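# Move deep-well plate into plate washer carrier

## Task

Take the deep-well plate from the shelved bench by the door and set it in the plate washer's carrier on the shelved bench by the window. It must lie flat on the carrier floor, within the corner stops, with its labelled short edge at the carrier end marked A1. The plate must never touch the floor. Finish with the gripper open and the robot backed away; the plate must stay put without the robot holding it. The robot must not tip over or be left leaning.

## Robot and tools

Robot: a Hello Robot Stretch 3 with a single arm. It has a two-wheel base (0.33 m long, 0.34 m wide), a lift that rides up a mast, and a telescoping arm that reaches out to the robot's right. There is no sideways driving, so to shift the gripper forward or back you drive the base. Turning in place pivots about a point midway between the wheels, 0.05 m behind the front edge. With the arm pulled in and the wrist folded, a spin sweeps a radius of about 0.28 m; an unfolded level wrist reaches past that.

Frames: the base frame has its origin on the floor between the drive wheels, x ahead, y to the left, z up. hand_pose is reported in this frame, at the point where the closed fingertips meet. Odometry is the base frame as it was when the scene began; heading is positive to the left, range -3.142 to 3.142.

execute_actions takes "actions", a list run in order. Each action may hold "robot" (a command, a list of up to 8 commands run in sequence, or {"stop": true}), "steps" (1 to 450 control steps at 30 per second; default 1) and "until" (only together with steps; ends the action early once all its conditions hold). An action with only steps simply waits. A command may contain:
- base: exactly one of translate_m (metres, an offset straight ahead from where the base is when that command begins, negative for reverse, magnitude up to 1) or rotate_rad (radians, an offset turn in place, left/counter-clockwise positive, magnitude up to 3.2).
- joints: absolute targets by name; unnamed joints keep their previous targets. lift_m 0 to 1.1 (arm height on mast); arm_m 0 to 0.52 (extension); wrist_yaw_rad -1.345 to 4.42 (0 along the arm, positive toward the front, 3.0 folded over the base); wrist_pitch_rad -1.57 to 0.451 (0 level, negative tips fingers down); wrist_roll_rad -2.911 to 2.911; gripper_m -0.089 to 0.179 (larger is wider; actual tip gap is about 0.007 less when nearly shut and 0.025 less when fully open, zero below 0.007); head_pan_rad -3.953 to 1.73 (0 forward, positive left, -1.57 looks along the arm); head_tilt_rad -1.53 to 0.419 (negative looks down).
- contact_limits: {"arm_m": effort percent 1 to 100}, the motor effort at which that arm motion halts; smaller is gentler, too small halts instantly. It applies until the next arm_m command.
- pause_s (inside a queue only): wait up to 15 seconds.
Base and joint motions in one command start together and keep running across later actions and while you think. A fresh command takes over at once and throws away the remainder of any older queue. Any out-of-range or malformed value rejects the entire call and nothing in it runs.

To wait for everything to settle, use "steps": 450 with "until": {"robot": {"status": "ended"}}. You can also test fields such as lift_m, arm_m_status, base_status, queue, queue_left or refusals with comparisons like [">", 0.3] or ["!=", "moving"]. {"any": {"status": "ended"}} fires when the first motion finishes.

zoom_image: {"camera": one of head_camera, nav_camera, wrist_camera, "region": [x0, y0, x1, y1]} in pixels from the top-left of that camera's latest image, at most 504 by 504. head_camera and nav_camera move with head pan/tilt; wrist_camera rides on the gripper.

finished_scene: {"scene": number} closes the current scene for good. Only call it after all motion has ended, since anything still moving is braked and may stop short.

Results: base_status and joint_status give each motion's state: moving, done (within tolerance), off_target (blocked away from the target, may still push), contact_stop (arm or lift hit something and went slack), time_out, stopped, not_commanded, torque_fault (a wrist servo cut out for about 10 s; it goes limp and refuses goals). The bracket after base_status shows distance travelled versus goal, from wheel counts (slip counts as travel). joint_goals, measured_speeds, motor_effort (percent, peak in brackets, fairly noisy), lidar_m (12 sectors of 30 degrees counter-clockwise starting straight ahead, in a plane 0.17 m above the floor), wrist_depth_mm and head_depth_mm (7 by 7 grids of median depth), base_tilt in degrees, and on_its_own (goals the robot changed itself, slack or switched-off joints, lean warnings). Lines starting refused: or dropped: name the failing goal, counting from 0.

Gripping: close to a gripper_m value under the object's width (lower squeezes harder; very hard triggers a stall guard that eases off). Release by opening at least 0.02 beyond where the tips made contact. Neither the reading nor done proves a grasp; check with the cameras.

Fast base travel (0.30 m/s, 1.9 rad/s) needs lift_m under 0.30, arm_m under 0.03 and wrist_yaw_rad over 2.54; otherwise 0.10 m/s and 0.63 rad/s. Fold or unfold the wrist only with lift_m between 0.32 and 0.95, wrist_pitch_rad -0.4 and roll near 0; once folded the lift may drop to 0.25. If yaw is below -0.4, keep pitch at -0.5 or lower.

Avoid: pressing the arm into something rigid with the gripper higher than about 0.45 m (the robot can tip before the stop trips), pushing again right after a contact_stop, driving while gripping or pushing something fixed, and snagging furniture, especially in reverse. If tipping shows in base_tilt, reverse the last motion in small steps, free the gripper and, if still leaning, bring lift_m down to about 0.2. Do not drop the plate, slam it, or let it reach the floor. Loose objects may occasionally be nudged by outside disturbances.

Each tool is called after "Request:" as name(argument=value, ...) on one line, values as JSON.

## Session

Request:
execute_actions(actions=[])

Scene clock: 0.00 s.
robot.base_odometry: x=+0.000 y=+0.000 heading=+0.000 (m, m, rad; robot's odometry frame)
robot.turned_by_wheels: +0.000 (rad since the last result)
robot.turned_by_imu: +0.000 (rad since the last result)
robot.base_tilt: forward=-1.2 right=+0.6 (deg)
robot.lidar_m: 2.06 2.02 2.05 0.96 0.95 1.00 2.14 1.32 1.82 1.83 1.79 1.95
robot.head_depth_mm: 1826 2709 2832 2872 2829 2405 1963 / 1812 2775 3142 3158 3189 2873 1980 / 1823 2765 2997 3007 3002 2928 1980 / 1716 2768 2832 2835 2870 2725 1998 / 1642 2641 2695 2691 2567 2667 2005 / 1629 2540 2541 2547 2398 2558 2007 / 1628 2430 2454 2450 1953 2421 2011
robot.base_status: not_commanded
robot.joint_positions: lift_m=+0.550 arm_m=+0.001 wrist_yaw_rad=+2.961 wrist_pitch_rad=-0.497 wrist_roll_rad=-0.006 gripper_m=+0.037 head_pan_rad=+0.005 head_tilt_rad=-0.014
robot.joint_goals: lift_m=+0.550 arm_m=+0.001 wrist_yaw_rad=+2.961 wrist_pitch_rad=-0.497 wrist_roll_rad=-0.006 gripper_m=+0.037 head_pan_rad=+0.005 head_tilt_rad=-0.014
robot.joint_status: lift_m=not_commanded arm_m=not_commanded wrist_yaw_rad=not_commanded wrist_pitch_rad=not_commanded wrist_roll_rad=not_commanded gripper_m=not_commanded head_pan_rad=not_commanded head_tilt_rad=not_commanded
robot.measured_speeds: translate_m=+0.000 rotate_rad=+0.000 lift_m=+0.000 arm_m=+0.000 wrist_yaw_rad=+0.000 wrist_pitch_rad=+0.000 wrist_roll_rad=+0.000 head_pan_rad=+0.000 head_tilt_rad=+0.000
robot: refusals=0 queue=idle queue_left=0
robot.motor_effort: left_wheel=+0 right_wheel=+1 lift_m=+20 arm_m=-1 wrist_yaw_rad=+0 wrist_pitch_rad=+4 wrist_roll_rad=+0 gripper_m=+0 head_pan_rad=-1 head_tilt_rad=+2 (%)
robot.hand_pose: x=+0.0172 y=+0.0648 z=+0.5459 quat_wxyz=(+0.235, +0.696, +0.112, +0.669) (m; robot's base frame)
robot.wrist_depth_mm: 744 - 956 - - - - / 791 - - - - - - / 857 - - - - - - / 975 - - - - - - / 902 915 - 932 972 945 951 / 782 793 - 804 823 829 819 / 696 695 706 707 694 718 722
pictures: head_camera (sideways: a quarter turn clockwise sets it upright), nav_camera (sideways: a quarter turn counterclockwise sets it upright), wrist_camera
camera_calibration (this result's frames):
head_camera: T_world_to_cam=[[-0.0372545, 0.00880182, -0.999267, 1.31981], [0.00445917, 0.999953, 0.00864162, -0.00382319], [0.999296, -0.00413396, -0.037292, -0.00594783], [0, 0, 0, 1]] pos_world=[0.0551297, -0.00781833, 1.31866]
nav_camera: T_world_to_cam=[[-0.00371235, 0.0240181, 0.999705, -1.25877], [0.00755068, -0.999682, 0.0240456, 0.0237526], [0.999965, 0.00763772, 0.00352982, -0.0501019], [0, 0, 0, 1]] pos_world=[0.0452478, 0.0543609, 1.258]
wrist_camera: T_world_to_cam=[[0.990902, -0.13175, 0.027484, -0.0231843], [-0.0639272, -0.640454, -0.765331, 0.488454], [0.118435, 0.756611, -0.64305, 0.466531], [0, 0, 0, 1]] pos_world=[-0.00105458, -0.0432045, 0.674469]
Images, in order (width x height): head_camera 896x504, nav_camera 672x504, wrist_camera 644x364.

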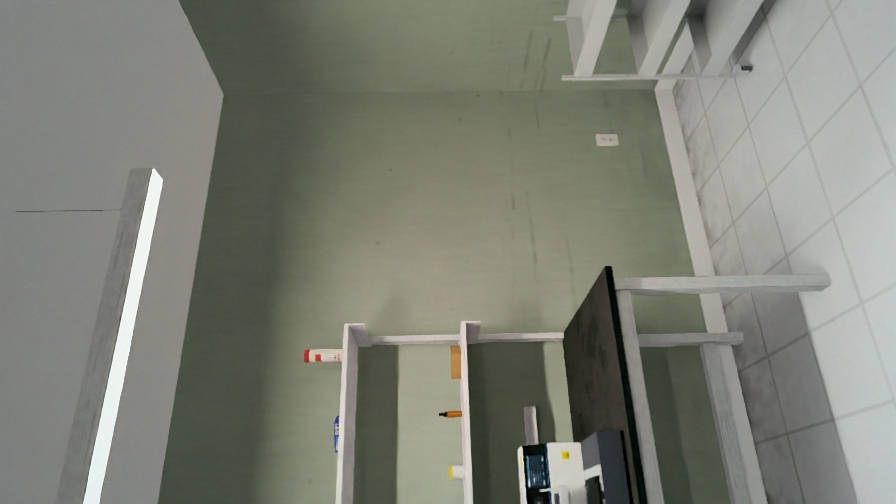

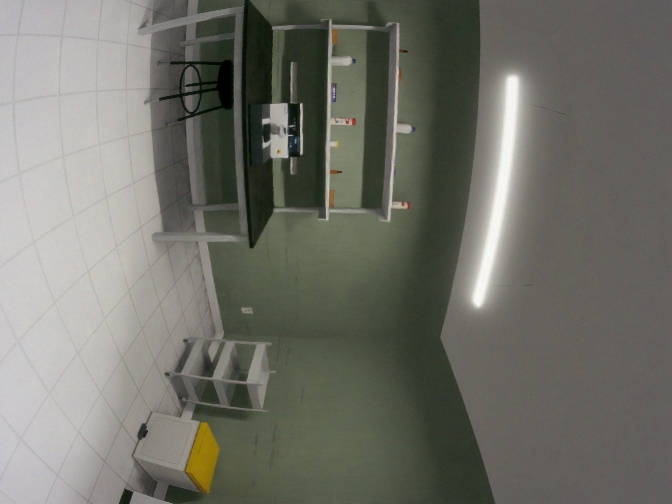

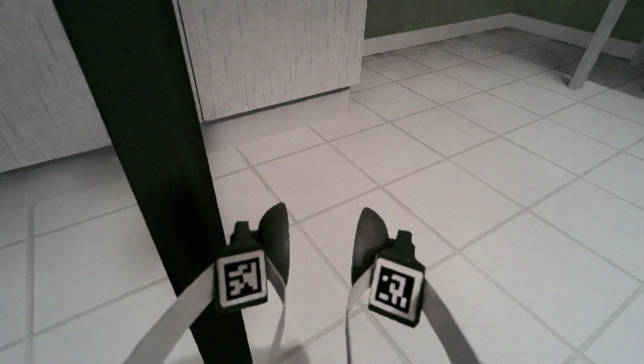

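Request:
execute_actions(actions=[{"robot":{"joints":{"head_pan_rad":0.45,"head_tilt_rad":-0.3,"lift_m":0.28,"wrist_pitch_rad":-0.4}},"steps":100,"until":{"robot":{"head_pan_rad_status":"done"}}}])

Request:
zoom_image(camera="head_camera", region=[320, 140, 500, 320])

Request:
execute_actions(actions=[{"robot":{"joints":{"head_pan_rad":-2.5,"head_tilt_rad":-0.45}},"steps":100,"until":{"robot":{"status":"ended"}}}])

Scene clock: 2.50 s.
robot.base_odometry: x=+0.000 y=+0.000 heading=+0.000 (m, m, rad; robot's odometry frame)
robot.turned_by_wheels: +0.000 (rad since the last result)
robot.turned_by_imu: -0.001 (rad since the last result)
robot.base_tilt: forward=-1.2 right=+0.5 (deg)
robot.lidar_m: 2.06 2.02 2.04 0.96 0.95 1.00 2.14 1.32 1.83 1.83 1.80 1.95
robot.head_depth_mm: 2254 2369 2506 2648 2368 1831 1419 / 2243 2389 2531 2436 2537 1830 1419 / 2255 2393 2445 2169 2542 1835 1428 / 2237 2372 2219 2125 2572 1841 1435 / 2244 2364 2528 2225 2423 1841 1439 / 2245 2385 2522 2524 2581 1855 1448 / 2263 2378 2536 2626 2443 1860 1445
robot.base_status: not_commanded
robot.joint_positions: lift_m=+0.489 arm_m=+0.001 wrist_yaw_rad=+2.961 wrist_pitch_rad=-0.419 wrist_roll_rad=-0.006 gripper_m=+0.037 head_pan_rad=+0.443 head_tilt_rad=-0.296
robot.joint_goals: lift_m=+0.280 arm_m=+0.001 wrist_yaw_rad=+2.961 wrist_pitch_rad=-0.400 wrist_roll_rad=-0.006 gripper_m=+0.037 head_pan_rad=+0.450 head_tilt_rad=-0.300
robot.joint_status: lift_m=moving arm_m=not_commanded wrist_yaw_rad=not_commanded wrist_pitch_rad=moving wrist_roll_rad=not_commanded gripper_m=not_commanded head_pan_rad=done head_tilt_rad=done
robot.measured_speeds: translate_m=+0.000 rotate_rad=+0.000 lift_m=-0.110 arm_m=+0.000 wrist_yaw_rad=+0.000 wrist_pitch_rad=+0.000 wrist_roll_rad=+0.000 head_pan_rad=+0.000 head_tilt_rad=+0.000
robot: refusals=0 queue=running queue_left=0
robot.motor_effort: left_wheel=+0(0) right_wheel=+1(1) lift_m=+15(21) arm_m=-1(1) wrist_yaw_rad=+0(0) wrist_pitch_rad=+7(7) wrist_roll_rad=+0(0) gripper_m=+0(0) head_pan_rad=+2(23) head_tilt_rad=-3(28) (%)
robot.hand_pose: x=+0.0191 y=+0.0752 z=+0.5019 quat_wxyz=(+0.209, +0.700, +0.085, +0.678) (m; robot's base frame)
robot.wrist_depth_mm: 744 - 944 - - - - / 789 - - - - - - / 829 - - - - - - / 946 - - - - - - / 898 900 970 929 - 961 969 / 768 765 - 786 823 808 816 / 663 675 677 675 660 689 698
pictures: head_camera (sideways: a quarter turn clockwise sets it upright), nav_camera (sideways: a quarter turn counterclockwise sets it upright), wrist_camera
camera_calibration (this result's frames):
head_camera: T_world_to_cam=[[-0.287634, -0.126447, -0.949357, 1.256], [-0.41809, 0.908388, 0.00568169, 0.00261051], [0.861665, 0.398551, -0.314149, 0.355265], [0, 0, 0, 1]] pos_world=[0.0562408, 0.0148553, 1.30398]
nav_camera: T_world_to_cam=[[0.238186, 0.139546, 0.961142, -1.20968], [0.43665, -0.899354, 0.0223664, 0.0233298], [0.867528, 0.414355, -0.275146, 0.31346], [0, 0, 0, 1]] pos_world=[0.00600457, 0.0599028, 1.2484]
wrist_camera: T_world_to_cam=[[0.990497, -0.133948, 0.0312006, -0.0241666], [-0.0527748, -0.579658, -0.813149, 0.480778], [0.127005, 0.803775, -0.581218, 0.395425], [0, 0, 0, 1]] pos_world=[-0.000911213, -0.0423834, 0.621526]
Images, in order (width x height): head_camera 896x504, nav_camera 672x504, wrist_camera 644x364.

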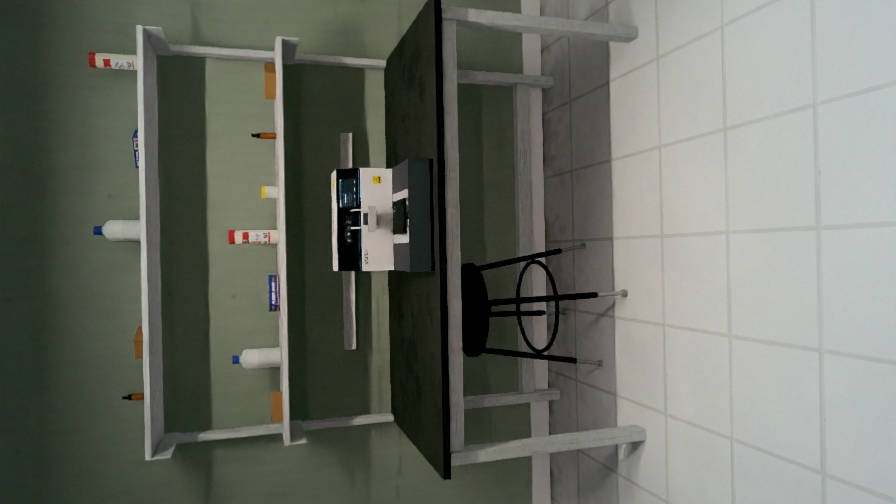

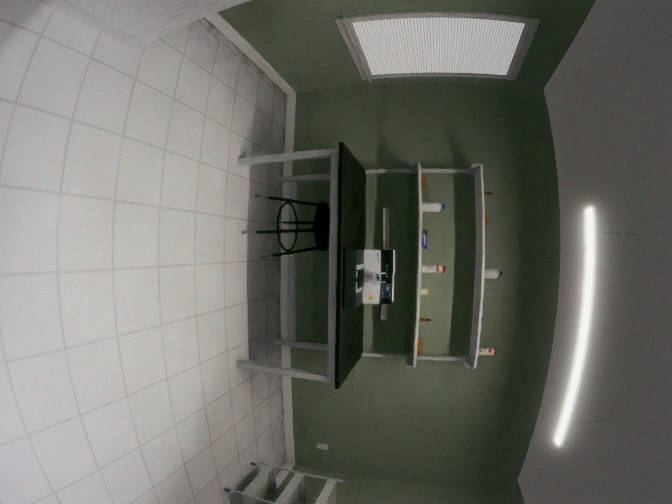

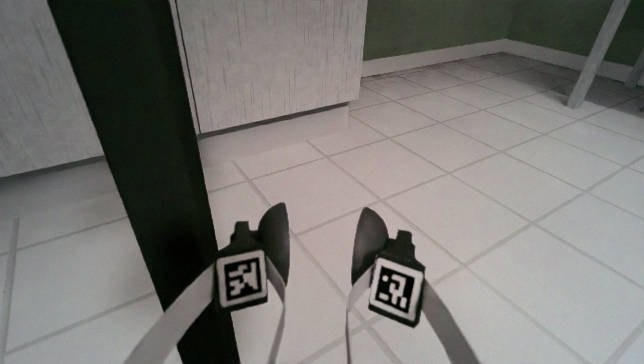

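Region (320, 140, 500, 320) of head_camera's 896x504 image, scaled by 2.800, with more detail than that image has.

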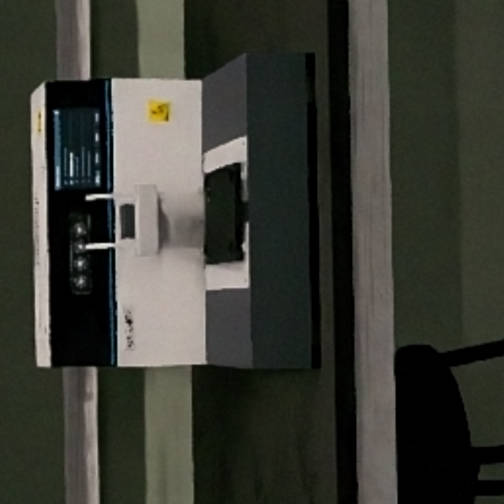

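Scene clock: 4.87 s.
robot.base_odometry: x=+0.000 y=+0.000 heading=+0.000 (m, m, rad; robot's odometry frame)
robot.turned_by_wheels: +0.000 (rad since the last result)
robot.turned_by_imu: +0.000 (rad since the last result)
robot.base_tilt: forward=-1.2 right=+0.6 (deg)
robot.lidar_m: 2.06 2.02 2.05 0.96 0.95 1.00 2.14 1.32 1.82 1.83 1.79 1.95
robot.head_depth_mm: 1641 1772 1897 2016 1944 1558 1274 / 1678 1808 1906 1461 2026 1552 1276 / 1707 1868 1894 2166 2021 1568 1278 / 1759 1883 1988 2254 2033 1573 1287 / 1774 1920 2040 2261 2045 1574 1279 / 1816 1946 2052 2345 2067 1584 1283 / 1857 1977 2121 2414 2054 1584 1293
robot.base_status: not_commanded
robot.joint_positions: lift_m=+0.280 arm_m=+0.001 wrist_yaw_rad=+2.961 wrist_pitch_rad=-0.418 wrist_roll_rad=-0.006 gripper_m=+0.037 head_pan_rad=-2.493 head_tilt_rad=-0.444
robot.joint_goals: lift_m=+0.280 arm_m=+0.001 wrist_yaw_rad=+2.961 wrist_pitch_rad=-0.400 wrist_roll_rad=-0.006 gripper_m=+0.037 head_pan_rad=-2.500 head_tilt_rad=-0.450
robot.joint_status: lift_m=done arm_m=not_commanded wrist_yaw_rad=not_commanded wrist_pitch_rad=done wrist_roll_rad=not_commanded gripper_m=not_commanded head_pan_rad=done head_tilt_rad=done
robot.measured_speeds: translate_m=+0.000 rotate_rad=+0.000 lift_m=+0.000 arm_m=+0.000 wrist_yaw_rad=+0.000 wrist_pitch_rad=+0.000 wrist_roll_rad=+0.000 head_pan_rad=+0.000 head_tilt_rad=+0.000
robot: refusals=0 queue=done queue_left=0
robot.motor_effort: left_wheel=+1(0) right_wheel=+1(1) lift_m=+15(14) arm_m=-2(2) wrist_yaw_rad=+0(0) wrist_pitch_rad=+6(7) wrist_roll_rad=+0(0) gripper_m=+0(0) head_pan_rad=-2(32) head_tilt_rad=-4(16) (%)
robot.hand_pose: x=+0.0191 y=+0.0752 z=+0.2930 quat_wxyz=(+0.209, +0.700, +0.085, +0.678) (m; robot's base frame)
robot.wrist_depth_mm: 737 - 947 - - - - / 803 - - - - - - / 876 - 960 968 987 - - / 730 - 743 754 766 786 782 / 591 597 632 622 652 625 639 / 502 508 - 536 546 529 534 / - - - - 444 456 463
pictures: head_camera (sideways: a quarter turn clockwise sets it upright), nav_camera (sideways: a quarter turn counterclockwise sets it upright), wrist_camera
camera_calibration (this result's frames):
head_camera: T_world_to_cam=[[0.364759, 0.265332, -0.892497, 1.17782], [0.594513, -0.804077, 0.003929, -0.00128364], [-0.716593, -0.532034, -0.451037, 0.543031], [0, 0, 0, 1]] pos_world=[-0.0397243, -0.0246342, 1.29613]
nav_camera: T_world_to_cam=[[-0.315407, -0.26935, 0.909928, -1.13944], [-0.613954, 0.789068, 0.0207597, 0.0318345], [-0.723587, -0.552107, -0.414246, 0.504193], [0, 0, 0, 1]] pos_world=[0.0249845, -0.0536596, 1.24501]
wrist_camera: T_world_to_cam=[[0.990494, -0.133965, 0.0312258, -0.0176589], [-0.0526948, -0.57922, -0.813466, 0.311031], [0.127062, 0.804088, -0.580773, 0.273813], [0, 0, 0, 1]] pos_world=[-0.000910583, -0.0423799, 0.412588]
Images, in order (width x height): head_camera 896x504, nav_camera 672x504, wrist_camera 644x364.

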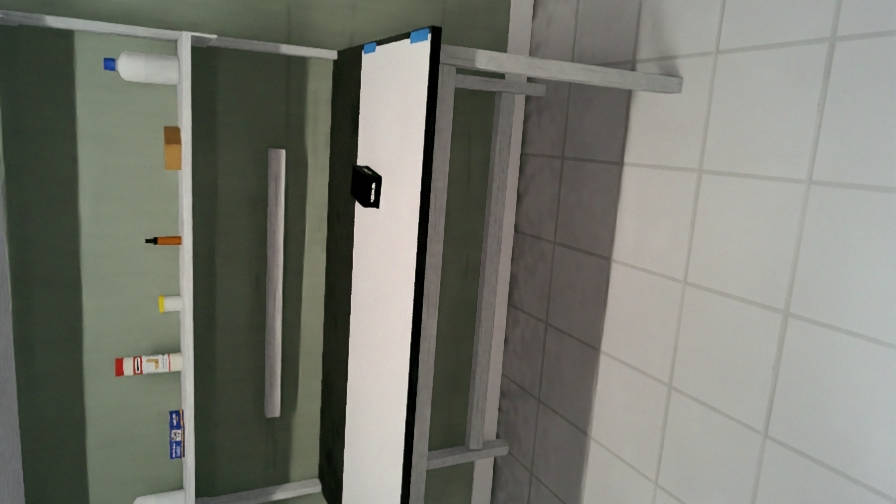

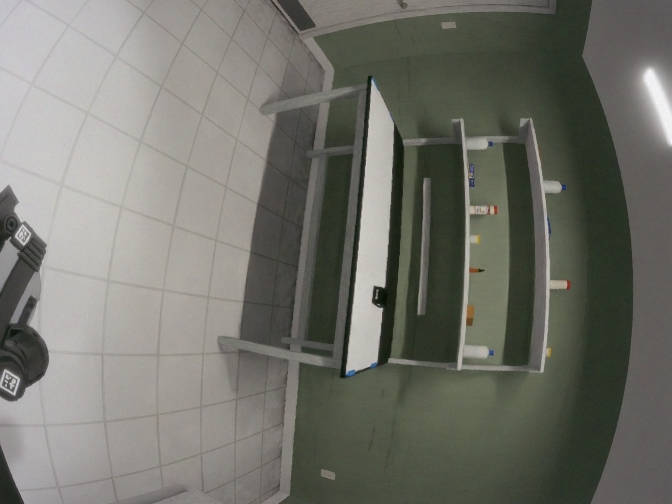

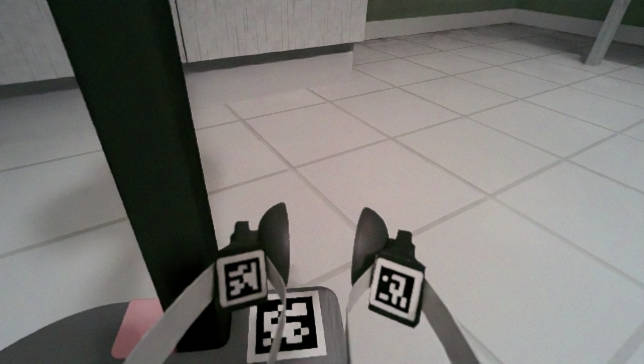

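Request:
execute_actions(actions=[{"robot":[{"base":{"rotate_rad":0.592},"joints":{"head_pan_rad":-3.2,"head_tilt_rad":-0.8}},{"base":{"translate_m":-0.95}}],"steps":400,"until":{"robot":{"status":"ended"}}}])

Scene clock: 24.53 s.
robot.base_odometry: x=-0.788 y=-0.530 heading=+0.592 (m, m, rad; robot's odometry frame)
robot.turned_by_wheels: +0.592 (rad since the last result)
robot.turned_by_imu: +0.585 (rad since the last result)
robot.base_tilt: forward=-1.1 right=+0.6 (deg)
robot.lidar_m: 3.19 1.35 1.08 1.07 0.46 0.46 1.02 1.12 1.18 1.76 1.80 2.92
robot.head_depth_mm: 941 1047 898 716 596 1201 1074 / 944 1067 897 719 613 1253 1138 / 944 1072 900 720 614 1260 - / 950 1075 903 723 617 1257 1141 / 952 1086 909 722 618 1257 1119 / 957 1096 912 726 635 1269 1108 / 966 1109 915 730 639 1266 1110
robot.base_status: done (translate_m -0.9500 of -0.9500)
robot.joint_positions: lift_m=+0.280 arm_m=+0.001 wrist_yaw_rad=+2.961 wrist_pitch_rad=-0.418 wrist_roll_rad=-0.006 gripper_m=+0.037 head_pan_rad=-3.193 head_tilt_rad=-0.791
robot.joint_goals: lift_m=+0.280 arm_m=+0.001 wrist_yaw_rad=+2.961 wrist_pitch_rad=-0.400 wrist_roll_rad=-0.006 gripper_m=+0.037 head_pan_rad=-3.200 head_tilt_rad=-0.800
robot.joint_status: lift_m=done arm_m=not_commanded wrist_yaw_rad=not_commanded wrist_pitch_rad=done wrist_roll_rad=not_commanded gripper_m=not_commanded head_pan_rad=done head_tilt_rad=done
robot.measured_speeds: translate_m=+0.000 rotate_rad=+0.000 lift_m=+0.000 arm_m=+0.000 wrist_yaw_rad=+0.000 wrist_pitch_rad=+0.000 wrist_roll_rad=+0.000 head_pan_rad=+0.000 head_tilt_rad=+0.000
robot: refusals=0 queue=done queue_left=0
robot.motor_effort: left_wheel=-1(9) right_wheel=+2(13) lift_m=+15(15) arm_m=-1(1) wrist_yaw_rad=-1(0) wrist_pitch_rad=+7(6) wrist_roll_rad=+0(0) gripper_m=+0(0) head_pan_rad=-3(30) head_tilt_rad=-6(33) (%)
robot.hand_pose: x=+0.0191 y=+0.0753 z=+0.2931 quat_wxyz=(+0.209, +0.700, +0.084, +0.678) (m; robot's base frame)
robot.wrist_depth_mm: - - - - - - - / - - - - - - - / 908 - 943 968 977 - - / 703 - 746 752 776 770 785 / 485 593 635 613 638 625 634 / 489 504 - 540 535 526 538 / - - - - 442 462 464
pictures: head_camera (sideways: a quarter turn clockwise sets it upright), nav_camera (sideways: a quarter turn counterclockwise sets it upright), wrist_camera
camera_calibration (this result's frames):
head_camera: T_world_to_cam=[[0.725933, -0.0463968, -0.686198, 0.906678], [-0.0641898, -0.997938, -0.000431946, 0.00841272], [-0.684763, 0.0443605, -0.727414, 0.902381], [0, 0, 0, 1]] pos_world=[-0.0397308, 0.0104323, 1.27857]
nav_camera: T_world_to_cam=[[-0.698891, 0.0119379, 0.715128, -0.883125], [0.0327338, 0.999347, 0.0153081, 0.0349953], [-0.714479, 0.0341075, -0.698826, 0.874375], [0, 0, 0, 1]] pos_world=[0.00636812, -0.0542525, 1.24205]
wrist_camera: T_world_to_cam=[[0.990492, -0.133975, 0.0312429, -0.0176677], [-0.0526405, -0.578925, -0.81368, 0.311149], [0.1271, 0.804299, -0.580473, 0.273712], [0, 0, 0, 1]] pos_world=[-0.000910215, -0.0423814, 0.41261]
Images, in order (width x height): head_camera 896x504, nav_camera 672x504, wrist_camera 644x364.

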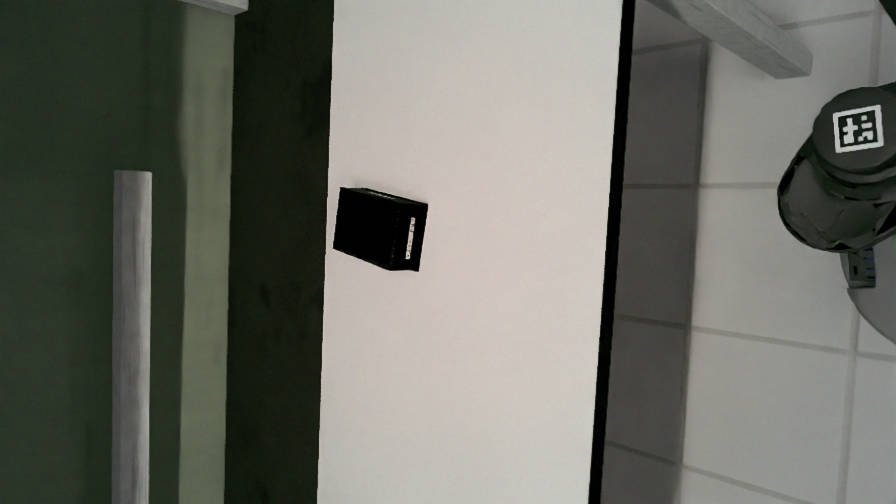

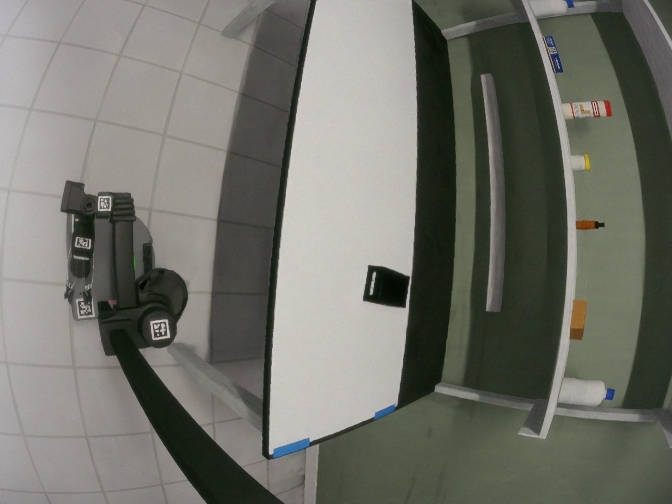

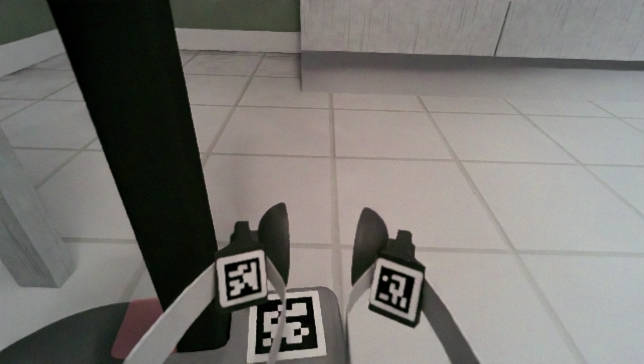

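Request:
execute_actions(actions=[{"robot":[{"base":{"rotate_rad":-1.635},"joints":{"lift_m":0.93,"head_pan_rad":-1.57,"head_tilt_rad":-0.75,"gripper_m":0.14}},{"joints":{"arm_m":0.25,"wrist_yaw_rad":2.935}},{"joints":{"lift_m":0.99,"wrist_pitch_rad":-1.57,"arm_m":0.33}},{"joints":{"arm_m":0.469}}],"steps":450,"until":{"robot":{"status":"ended"}}},{"steps":300,"until":{"robot":{"status":"ended"}}}])

Scene clock: 45.50 s.
robot.base_odometry: x=-0.788 y=-0.530 heading=-1.043 (m, m, rad; robot's odometry frame)
robot.turned_by_wheels: -1.635 (rad since the last result)
robot.turned_by_imu: -1.651 (rad since the last result)
robot.base_tilt: forward=-1.1 right=+0.5 (deg)
robot.lidar_m: 1.78 1.77 2.54 2.96 1.42 1.09 1.07 0.48 0.46 1.02 1.09 1.18
robot.head_depth_mm: 900 - 914 746 613 1216 1058 / - 1086 951 749 616 1248 1107 / 975 1073 959 740 617 1246 1108 / 914 1082 966 731 617 1256 1111 / 941 1090 968 757 621 1285 1114 / 953 1094 969 757 621 1283 1115 / 959 1098 972 763 624 1291 1119
robot.base_status: done (rotate_rad -1.6349 of -1.6350)
robot.joint_positions: lift_m=+0.990 arm_m=+0.469 wrist_yaw_rad=+2.937 wrist_pitch_rad=-1.566 wrist_roll_rad=-0.006 gripper_m=+0.140 head_pan_rad=-1.577 head_tilt_rad=-0.754
robot.joint_goals: lift_m=+0.990 arm_m=+0.469 wrist_yaw_rad=+2.935 wrist_pitch_rad=-1.570 wrist_roll_rad=-0.006 gripper_m=+0.140 head_pan_rad=-1.570 head_tilt_rad=-0.750
robot.joint_status: lift_m=done arm_m=done wrist_yaw_rad=done wrist_pitch_rad=done wrist_roll_rad=not_commanded gripper_m=done head_pan_rad=done head_tilt_rad=done
robot.measured_speeds: translate_m=+0.000 rotate_rad=+0.000 lift_m=+0.000 arm_m=+0.000 wrist_yaw_rad=+0.000 wrist_pitch_rad=+0.000 wrist_roll_rad=+0.000 head_pan_rad=+0.000 head_tilt_rad=+0.000
robot: refusals=0 queue=done queue_left=0
robot.motor_effort: left_wheel=+2(9) right_wheel=-2(10) lift_m=+25(27) arm_m=+3(3) wrist_yaw_rad=-2(8) wrist_pitch_rad=-2(7) wrist_roll_rad=+0(0) gripper_m=+0(80) head_pan_rad=+1(30) head_tilt_rad=+2(12) (%)
robot.hand_pose: x=-0.0258 y=-0.6361 z=+0.8720 quat_wxyz=(+0.546, +0.548, +0.447, +0.449) (m; robot's base frame)
robot.wrist_depth_mm: 259 258 255 253 251 249 247 / 266 264 261 259 257 255 252 / 274 272 267 263 263 261 259 / 280 277 276 251 269 268 265 / 287 284 283 248 275 273 271 / 296 - 288 246 285 - 280 / 306 303 299 295 293 292 285
pictures: head_camera (sideways: a quarter turn clockwise sets it upright), nav_camera (sideways: a quarter turn counterclockwise sets it upright), wrist_camera
camera_calibration (this result's frames):
head_camera: T_world_to_cam=[[0.0132852, 0.701245, -0.712796, 0.945687], [0.999821, -0.0188977, 0.0000433152, 0.0013035], [-0.0134398, -0.712669, -0.701371, 0.864415], [0, 0, 0, 1]] pos_world=[-0.00224928, -0.0470915, 1.28036]
nav_camera: T_world_to_cam=[[0.019919, -0.671612, 0.740635, -0.920752], [-0.9998, -0.0120143, 0.0159945, 0.0403993], [-0.00184389, -0.740805, -0.671717, 0.834769], [0, 0, 0, 1]] pos_world=[0.0602709, 0.000498354, 1.24202]
wrist_camera: T_world_to_cam=[[0.987232, -0.156632, -0.0289624, -0.0485881], [-0.148136, -0.96965, 0.194513, -0.762155], [-0.0585503, -0.187739, -0.980472, 0.900642], [0, 0, 0, 1]] pos_world=[-0.012202, -0.577548, 1.0299]
Images, in order (width x height): head_camera 896x504, nav_camera 672x504, wrist_camera 644x364.

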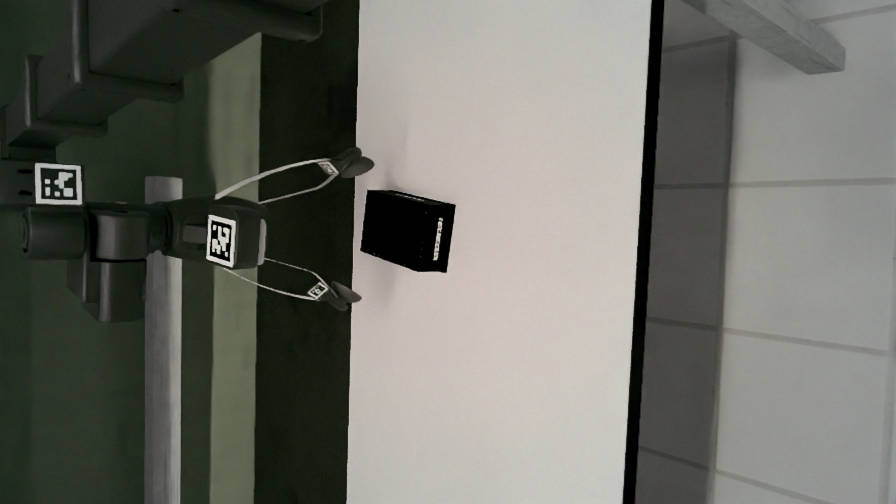

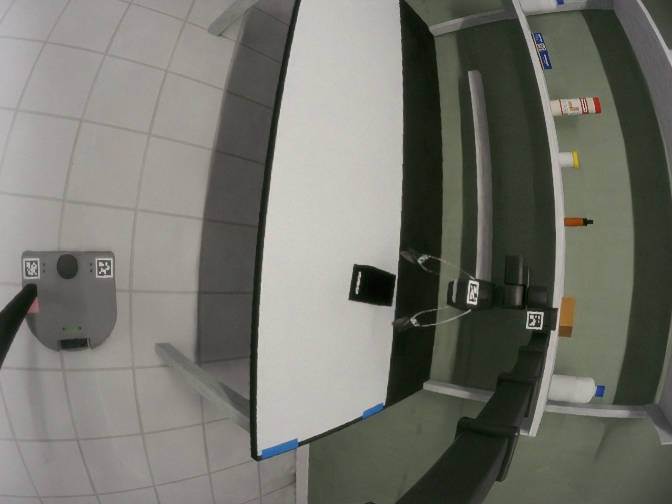

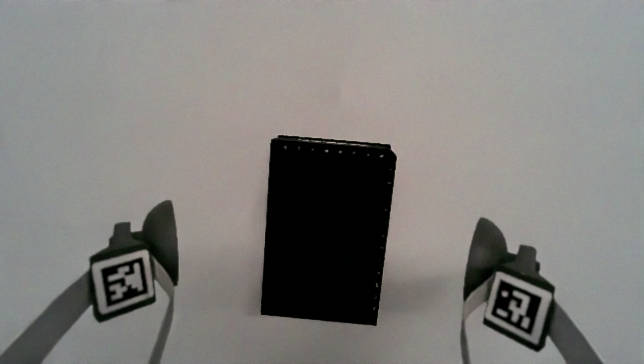

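Request:
execute_actions(actions=[{"robot":[{"joints":{"arm_m":0.493,"wrist_yaw_rad":2.90,"lift_m":0.96}},{"joints":{"lift_m":0.912}}],"steps":450,"until":{"robot":{"status":"ended"}}}])

Scene clock: 50.50 s.
robot.base_odometry: x=-0.788 y=-0.530 heading=-1.043 (m, m, rad; robot's odometry frame)
robot.turned_by_wheels: +0.000 (rad since the last result)
robot.turned_by_imu: -0.001 (rad since the last result)
robot.base_tilt: forward=-1.1 right=+0.6 (deg)
robot.lidar_m: 1.78 1.77 2.55 2.96 1.42 1.09 1.07 0.48 0.46 1.02 1.09 1.17
robot.head_depth_mm: 931 1037 - - 599 1221 1067 / 933 - 916 750 614 1243 1107 / 927 1094 961 735 618 1253 1108 / 945 - 926 732 618 1249 1112 / 949 1088 971 754 621 1289 1114 / 953 1092 972 759 623 1278 1120 / 960 1098 972 761 624 1283 1118
robot.base_status: done (rotate_rad -1.6349 of -1.6350)
robot.joint_positions: lift_m=+0.912 arm_m=+0.493 wrist_yaw_rad=+2.903 wrist_pitch_rad=-1.566 wrist_roll_rad=-0.006 gripper_m=+0.140 head_pan_rad=-1.577 head_tilt_rad=-0.754
robot.joint_goals: lift_m=+0.912 arm_m=+0.493 wrist_yaw_rad=+2.900 wrist_pitch_rad=-1.570 wrist_roll_rad=-0.006 gripper_m=+0.140 head_pan_rad=-1.570 head_tilt_rad=-0.750
robot.joint_status: lift_m=done arm_m=done wrist_yaw_rad=done wrist_pitch_rad=done wrist_roll_rad=not_commanded gripper_m=done head_pan_rad=done head_tilt_rad=done
robot.measured_speeds: translate_m=+0.000 rotate_rad=+0.000 lift_m=+0.000 arm_m=+0.000 wrist_yaw_rad=+0.000 wrist_pitch_rad=+0.000 wrist_roll_rad=+0.000 head_pan_rad=+0.000 head_tilt_rad=+0.000
robot: refusals=0 queue=done queue_left=0
robot.motor_effort: left_wheel=+2(2) right_wheel=-2(2) lift_m=+14(25) arm_m=+3(1) wrist_yaw_rad=-3(3) wrist_pitch_rad=-2(2) wrist_roll_rad=+0(0) gripper_m=+0(0) head_pan_rad=+3(2) head_tilt_rad=+2(2) (%)
robot.hand_pose: x=-0.0266 y=-0.6600 z=+0.7947 quat_wxyz=(+0.554, +0.555, +0.437, +0.440) (m; robot's base frame)
robot.wrist_depth_mm: 184 183 181 179 178 176 175 / 188 186 185 183 182 181 178 / 193 193 174 148 179 185 183 / 199 197 179 155 188 189 188 / 204 201 170 165 194 194 193 / 209 - 174 169 200 - 197 / 217 215 171 166 206 207 203
pictures: head_camera (sideways: a quarter turn clockwise sets it upright), nav_camera (sideways: a quarter turn counterclockwise sets it upright), wrist_camera
camera_calibration (this result's frames):
head_camera: T_world_to_cam=[[0.0132851, 0.701245, -0.712796, 0.945687], [0.999821, -0.0188976, 0.0000433175, 0.0013035], [-0.0134398, -0.71267, -0.701371, 0.864415], [0, 0, 0, 1]] pos_world=[-0.00224928, -0.0470915, 1.28036]
nav_camera: T_world_to_cam=[[0.0199191, -0.671612, 0.740635, -0.920752], [-0.9998, -0.0120144, 0.0159945, 0.0403993], [-0.00184381, -0.740805, -0.671717, 0.834769], [0, 0, 0, 1]] pos_world=[0.0602709, 0.00049835, 1.24202]
wrist_camera: T_world_to_cam=[[0.981224, -0.190682, -0.0289743, -0.0764154], [-0.181564, -0.9639, 0.194761, -0.767694], [-0.0650656, -0.185843, -0.980423, 0.821324], [0, 0, 0, 1]] pos_world=[-0.0109652, -0.601913, 0.952547]
Images, in order (width x height): head_camera 896x504, nav_camera 672x504, wrist_camera 644x364.

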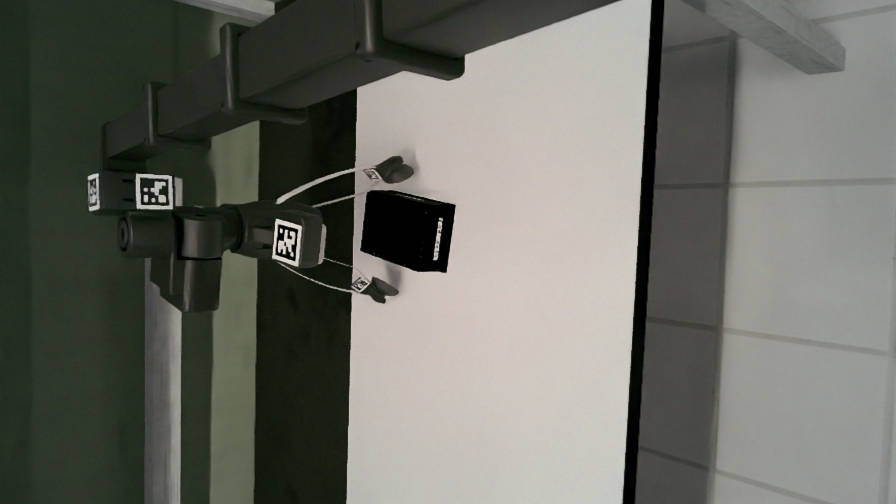

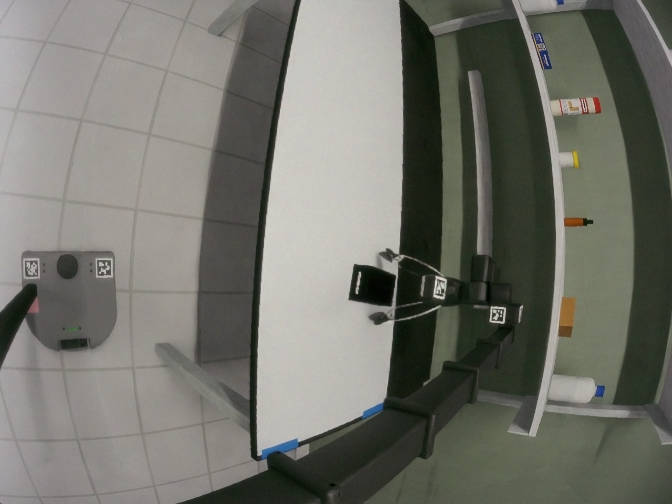

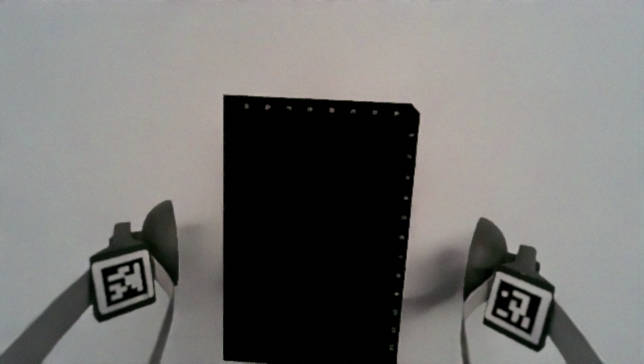

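Request:
execute_actions(actions=[{"robot":[{"base":{"translate_m":-0.003},"joints":{"lift_m":0.905,"gripper_m":0.115}},{"joints":{"gripper_m":0.052}},{"pause_s":0.3},{"joints":{"lift_m":0.95}}],"steps":450,"until":{"robot":{"status":"ended"}}}])

Request:
zoom_image(camera="head_camera", region=[280, 130, 480, 330])

Scene clock: 55.27 s.
robot.base_odometry: x=-0.790 y=-0.527 heading=-1.043 (m, m, rad; robot's odometry frame)
robot.turned_by_wheels: +0.000 (rad since the last result)
robot.turned_by_imu: -0.001 (rad since the last result)
robot.base_tilt: forward=-1.2 right=+0.6 (deg)
robot.lidar_m: 1.78 1.77 2.54 2.97 1.42 1.09 1.07 0.48 0.46 1.02 1.09 1.18
robot.head_depth_mm: 933 - - 725 613 1221 1056 / 911 1089 951 747 616 1250 1103 / 903 1073 956 749 617 1253 1112 / 926 1105 960 714 618 1253 1113 / 951 1108 967 755 619 1283 1117 / 952 1093 971 761 622 1288 1114 / 960 1095 978 761 624 1292 1117
robot.base_status: done (translate_m -0.0030 of -0.0030)
robot.joint_positions: lift_m=+0.950 arm_m=+0.493 wrist_yaw_rad=+2.903 wrist_pitch_rad=-1.566 wrist_roll_rad=-0.006 gripper_m=+0.053 head_pan_rad=-1.577 head_tilt_rad=-0.754
robot.joint_goals: lift_m=+0.950 arm_m=+0.493 wrist_yaw_rad=+2.900 wrist_pitch_rad=-1.570 wrist_roll_rad=-0.006 gripper_m=+0.052 head_pan_rad=-1.570 head_tilt_rad=-0.750
robot.joint_status: lift_m=done arm_m=done wrist_yaw_rad=done wrist_pitch_rad=done wrist_roll_rad=not_commanded gripper_m=done head_pan_rad=done head_tilt_rad=done
robot.measured_speeds: translate_m=+0.000 rotate_rad=+0.000 lift_m=+0.000 arm_m=+0.000 wrist_yaw_rad=+0.000 wrist_pitch_rad=+0.000 wrist_roll_rad=+0.000 head_pan_rad=+0.000 head_tilt_rad=+0.000
robot: refusals=0 queue=done queue_left=0
robot.motor_effort: left_wheel=+2(4) right_wheel=-2(9) lift_m=+26(28) arm_m=+2(3) wrist_yaw_rad=-2(3) wrist_pitch_rad=-2(2) wrist_roll_rad=+0(0) gripper_m=-18(91) head_pan_rad=+2(3) head_tilt_rad=+3(2) (%)
robot.hand_pose: x=-0.0266 y=-0.6600 z=+0.8320 quat_wxyz=(+0.554, +0.555, +0.437, +0.440) (m; robot's base frame)
robot.wrist_depth_mm: 221 219 216 214 213 211 209 / 227 224 222 219 217 215 214 / 231 229 170 138 153 222 219 / 238 236 162 149 156 226 226 / 245 242 146 152 154 233 231 / 251 248 150 151 153 239 236 / 257 256 159 157 161 246 243
pictures: head_camera (sideways: a quarter turn clockwise sets it upright), nav_camera (sideways: a quarter turn counterclockwise sets it upright), wrist_camera
camera_calibration (this result's frames):
head_camera: T_world_to_cam=[[0.0132852, 0.701245, -0.712796, 0.945687], [0.999821, -0.0188977, 0.0000433167, 0.0013035], [-0.0134398, -0.71267, -0.701371, 0.864415], [0, 0, 0, 1]] pos_world=[-0.00224928, -0.0470915, 1.28036]
nav_camera: T_world_to_cam=[[0.019919, -0.671612, 0.740635, -0.920752], [-0.9998, -0.0120143, 0.0159945, 0.0403993], [-0.00184389, -0.740805, -0.671717, 0.834769], [0, 0, 0, 1]] pos_world=[0.0602709, 0.000498347, 1.24202]
wrist_camera: T_world_to_cam=[[0.981214, -0.190735, -0.0289743, -0.0753686], [-0.181616, -0.96389, 0.194761, -0.774955], [-0.0650757, -0.18584, -0.980423, 0.857902], [0, 0, 0, 1]] pos_world=[-0.0109633, -0.601915, 0.989854]
Images, in order (width x height): head_camera 896x504, nav_camera 672x504, wrist_camera 644x364.

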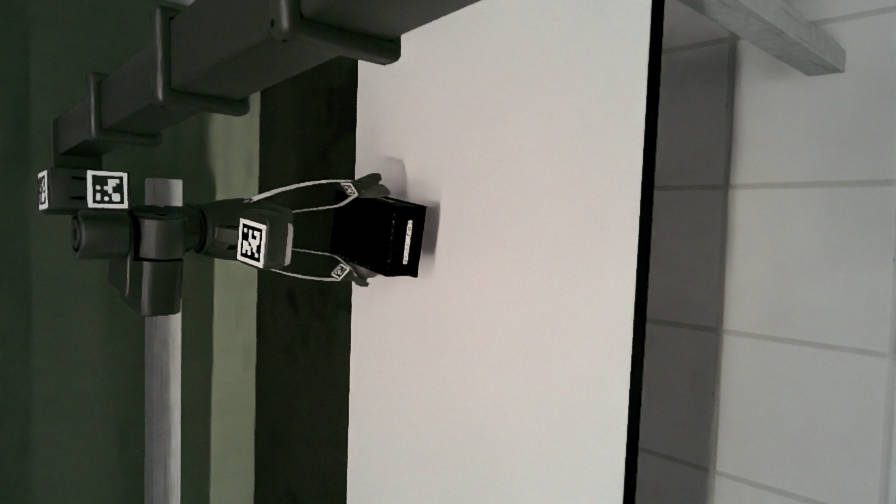

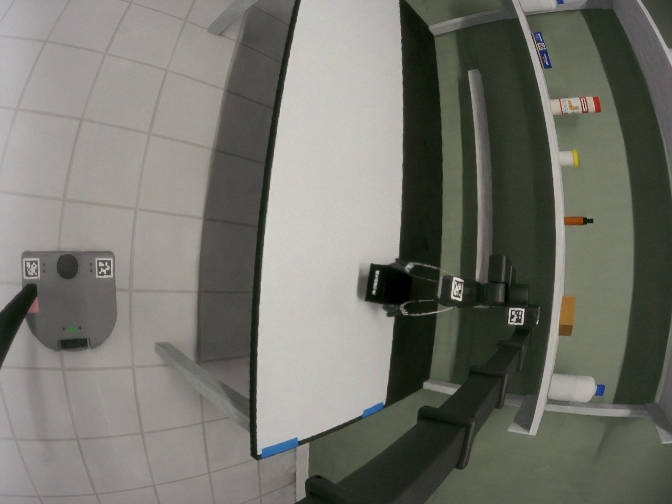

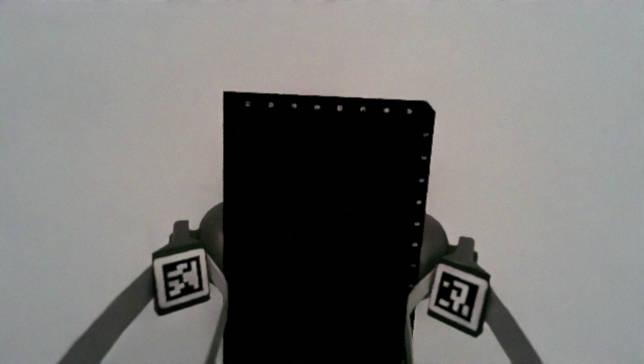

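Region (280, 130, 480, 330) of head_camera's 896x504 image, scaled by 2.520, with more detail than that image has.

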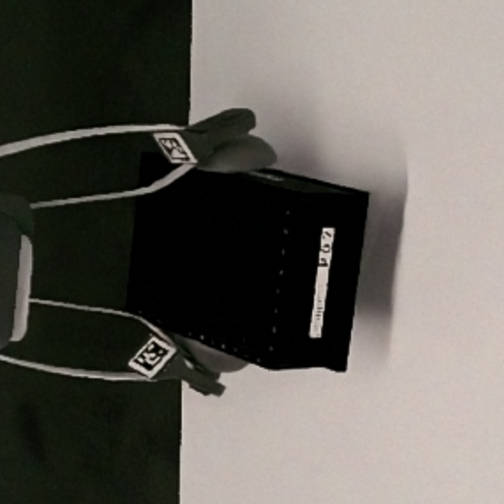

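Request:
execute_actions(actions=[{"robot":{"base":{"rotate_rad":1.488},"joints":{"arm_m":0.025,"head_pan_rad":-1.2,"head_tilt_rad":-1.2}},"steps":200,"until":{"robot":{"base_status":"done"}}},{"robot":{"base":{"translate_m":0.8}},"steps":200,"until":{"robot":{"arm_m":["<",0.06]}}},{"robot":{"joints":{"lift_m":0.33}},"steps":300,"until":{"robot":{"lift_m":["<",0.34]}}}])

Scene clock: 70.93 s.
robot.base_odometry: x=-0.254 y=-0.272 heading=+0.445 (m, m, rad; robot's odometry frame)
robot.turned_by_wheels: +1.488 (rad since the last result)
robot.turned_by_imu: +1.503 (rad since the last result)
robot.base_tilt: forward=-1.8 right=+1.1 (deg)
robot.lidar_m: 2.34 1.54 1.12 1.07 1.11 1.00 1.62 1.68 1.48 1.66 1.72 2.35
robot.head_depth_mm: 1698 1606 1464 1335 1243 1154 1097 / 1684 1602 1457 1340 1259 - - / 1700 1604 1465 1342 1277 - - / 1734 1608 1471 1342 1251 1176 1076 / 1759 1621 1471 1353 1248 1159 1087 / 1790 1612 1474 1359 1254 1162 1087 / 1794 1629 1476 1357 1254 1159 1086
robot.base_status: moving (translate_m +0.5934 of +0.8000)
robot.joint_positions: lift_m=+0.338 arm_m=+0.025 wrist_yaw_rad=+2.902 wrist_pitch_rad=-1.566 wrist_roll_rad=-0.006 gripper_m=+0.053 head_pan_rad=-1.207 head_tilt_rad=-1.186
robot.joint_goals: lift_m=+0.330 arm_m=+0.025 wrist_yaw_rad=+2.900 wrist_pitch_rad=-1.570 wrist_roll_rad=-0.006 gripper_m=+0.052 head_pan_rad=-1.200 head_tilt_rad=-1.200
robot.joint_status: lift_m=moving arm_m=moving wrist_yaw_rad=done wrist_pitch_rad=done wrist_roll_rad=not_commanded gripper_m=done head_pan_rad=done head_tilt_rad=done
robot.measured_speeds: translate_m=+0.100 rotate_rad=+0.000 lift_m=-0.060 arm_m=+0.000 wrist_yaw_rad=+0.000 wrist_pitch_rad=+0.000 wrist_roll_rad=+0.000 head_pan_rad=+0.000 head_tilt_rad=+0.000
robot: refusals=0 queue=running queue_left=0
robot.motor_effort: left_wheel=+0(6) right_wheel=+8(13) lift_m=+14(28) arm_m=-4(4) wrist_yaw_rad=-2(2) wrist_pitch_rad=-1(2) wrist_roll_rad=+0(0) gripper_m=-17(18) head_pan_rad=+3(23) head_tilt_rad=-8(40) (%)
robot.hand_pose: x=-0.0266 y=-0.1927 z=+0.2208 quat_wxyz=(+0.554, +0.555, +0.437, +0.440) (m; robot's base frame)
robot.wrist_depth_mm: - - - - 355 355 352 / - - - - 362 361 360 / - - 147 138 152 371 367 / 402 - 142 148 156 384 380 / 414 408 146 152 154 393 390 / 420 422 150 151 153 399 398 / 437 436 159 158 161 417 411
pictures: head_camera (sideways: a quarter turn clockwise sets it upright), nav_camera (sideways: a quarter turn counterclockwise sets it upright), wrist_camera
camera_calibration (this result's frames):
head_camera: T_world_to_cam=[[-0.324739, 0.87712, -0.353844, 0.480128], [0.938472, 0.345314, -0.00530431, 0.00863824], [0.117535, -0.333795, -0.93529, 1.16769], [0, 0, 0, 1]] pos_world=[0.0105661, -0.0343452, 1.26206]
nav_camera: T_world_to_cam=[[0.350093, -0.850925, 0.391614, -0.468057], [-0.925884, -0.377743, 0.00693261, 0.0517525], [0.14203, -0.365016, -0.920103, 1.15681], [0, 0, 0, 1]] pos_world=[0.0474784, 0.0435223, 1.24732]
wrist_camera: T_world_to_cam=[[0.981146, -0.191084, -0.0289808, -0.00398609], [-0.181948, -0.963799, 0.194898, -0.205464], [-0.0651735, -0.185951, -0.980395, 0.345518], [0, 0, 0, 1]] pos_world=[-0.0109544, -0.134539, 0.378673]
Images, in order (width x height): head_camera 896x504, nav_camera 672x504, wrist_camera 644x364.

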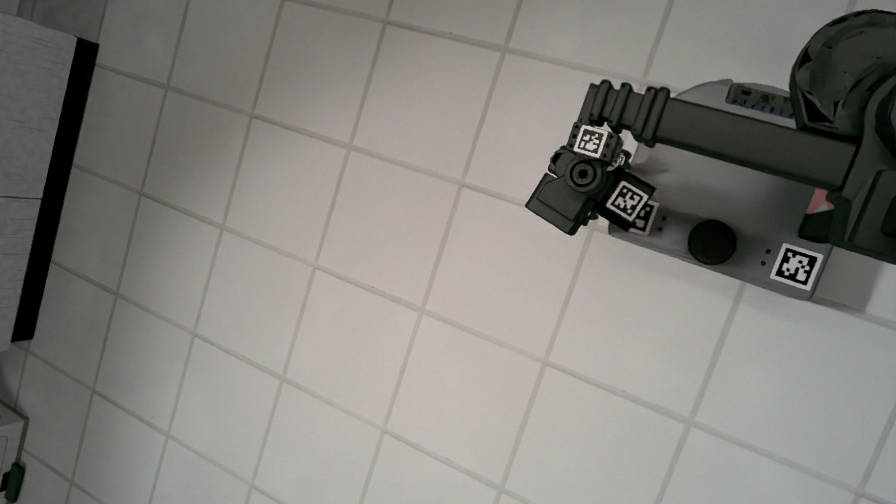

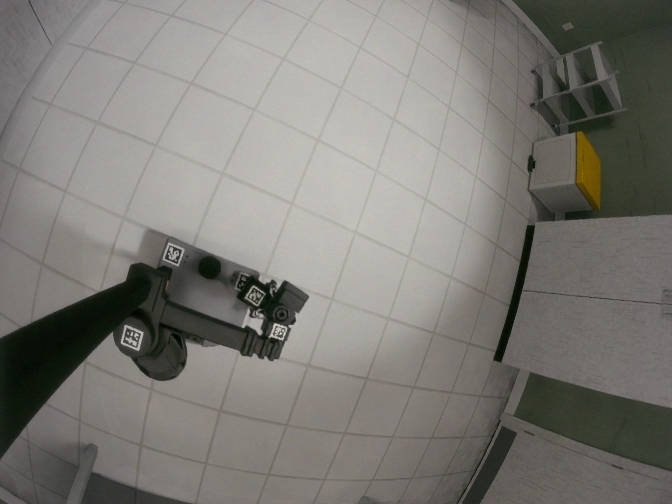

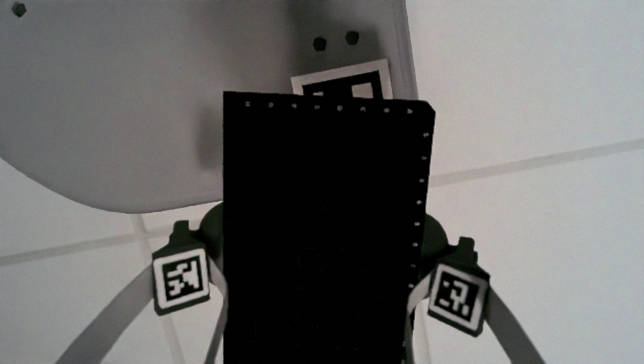

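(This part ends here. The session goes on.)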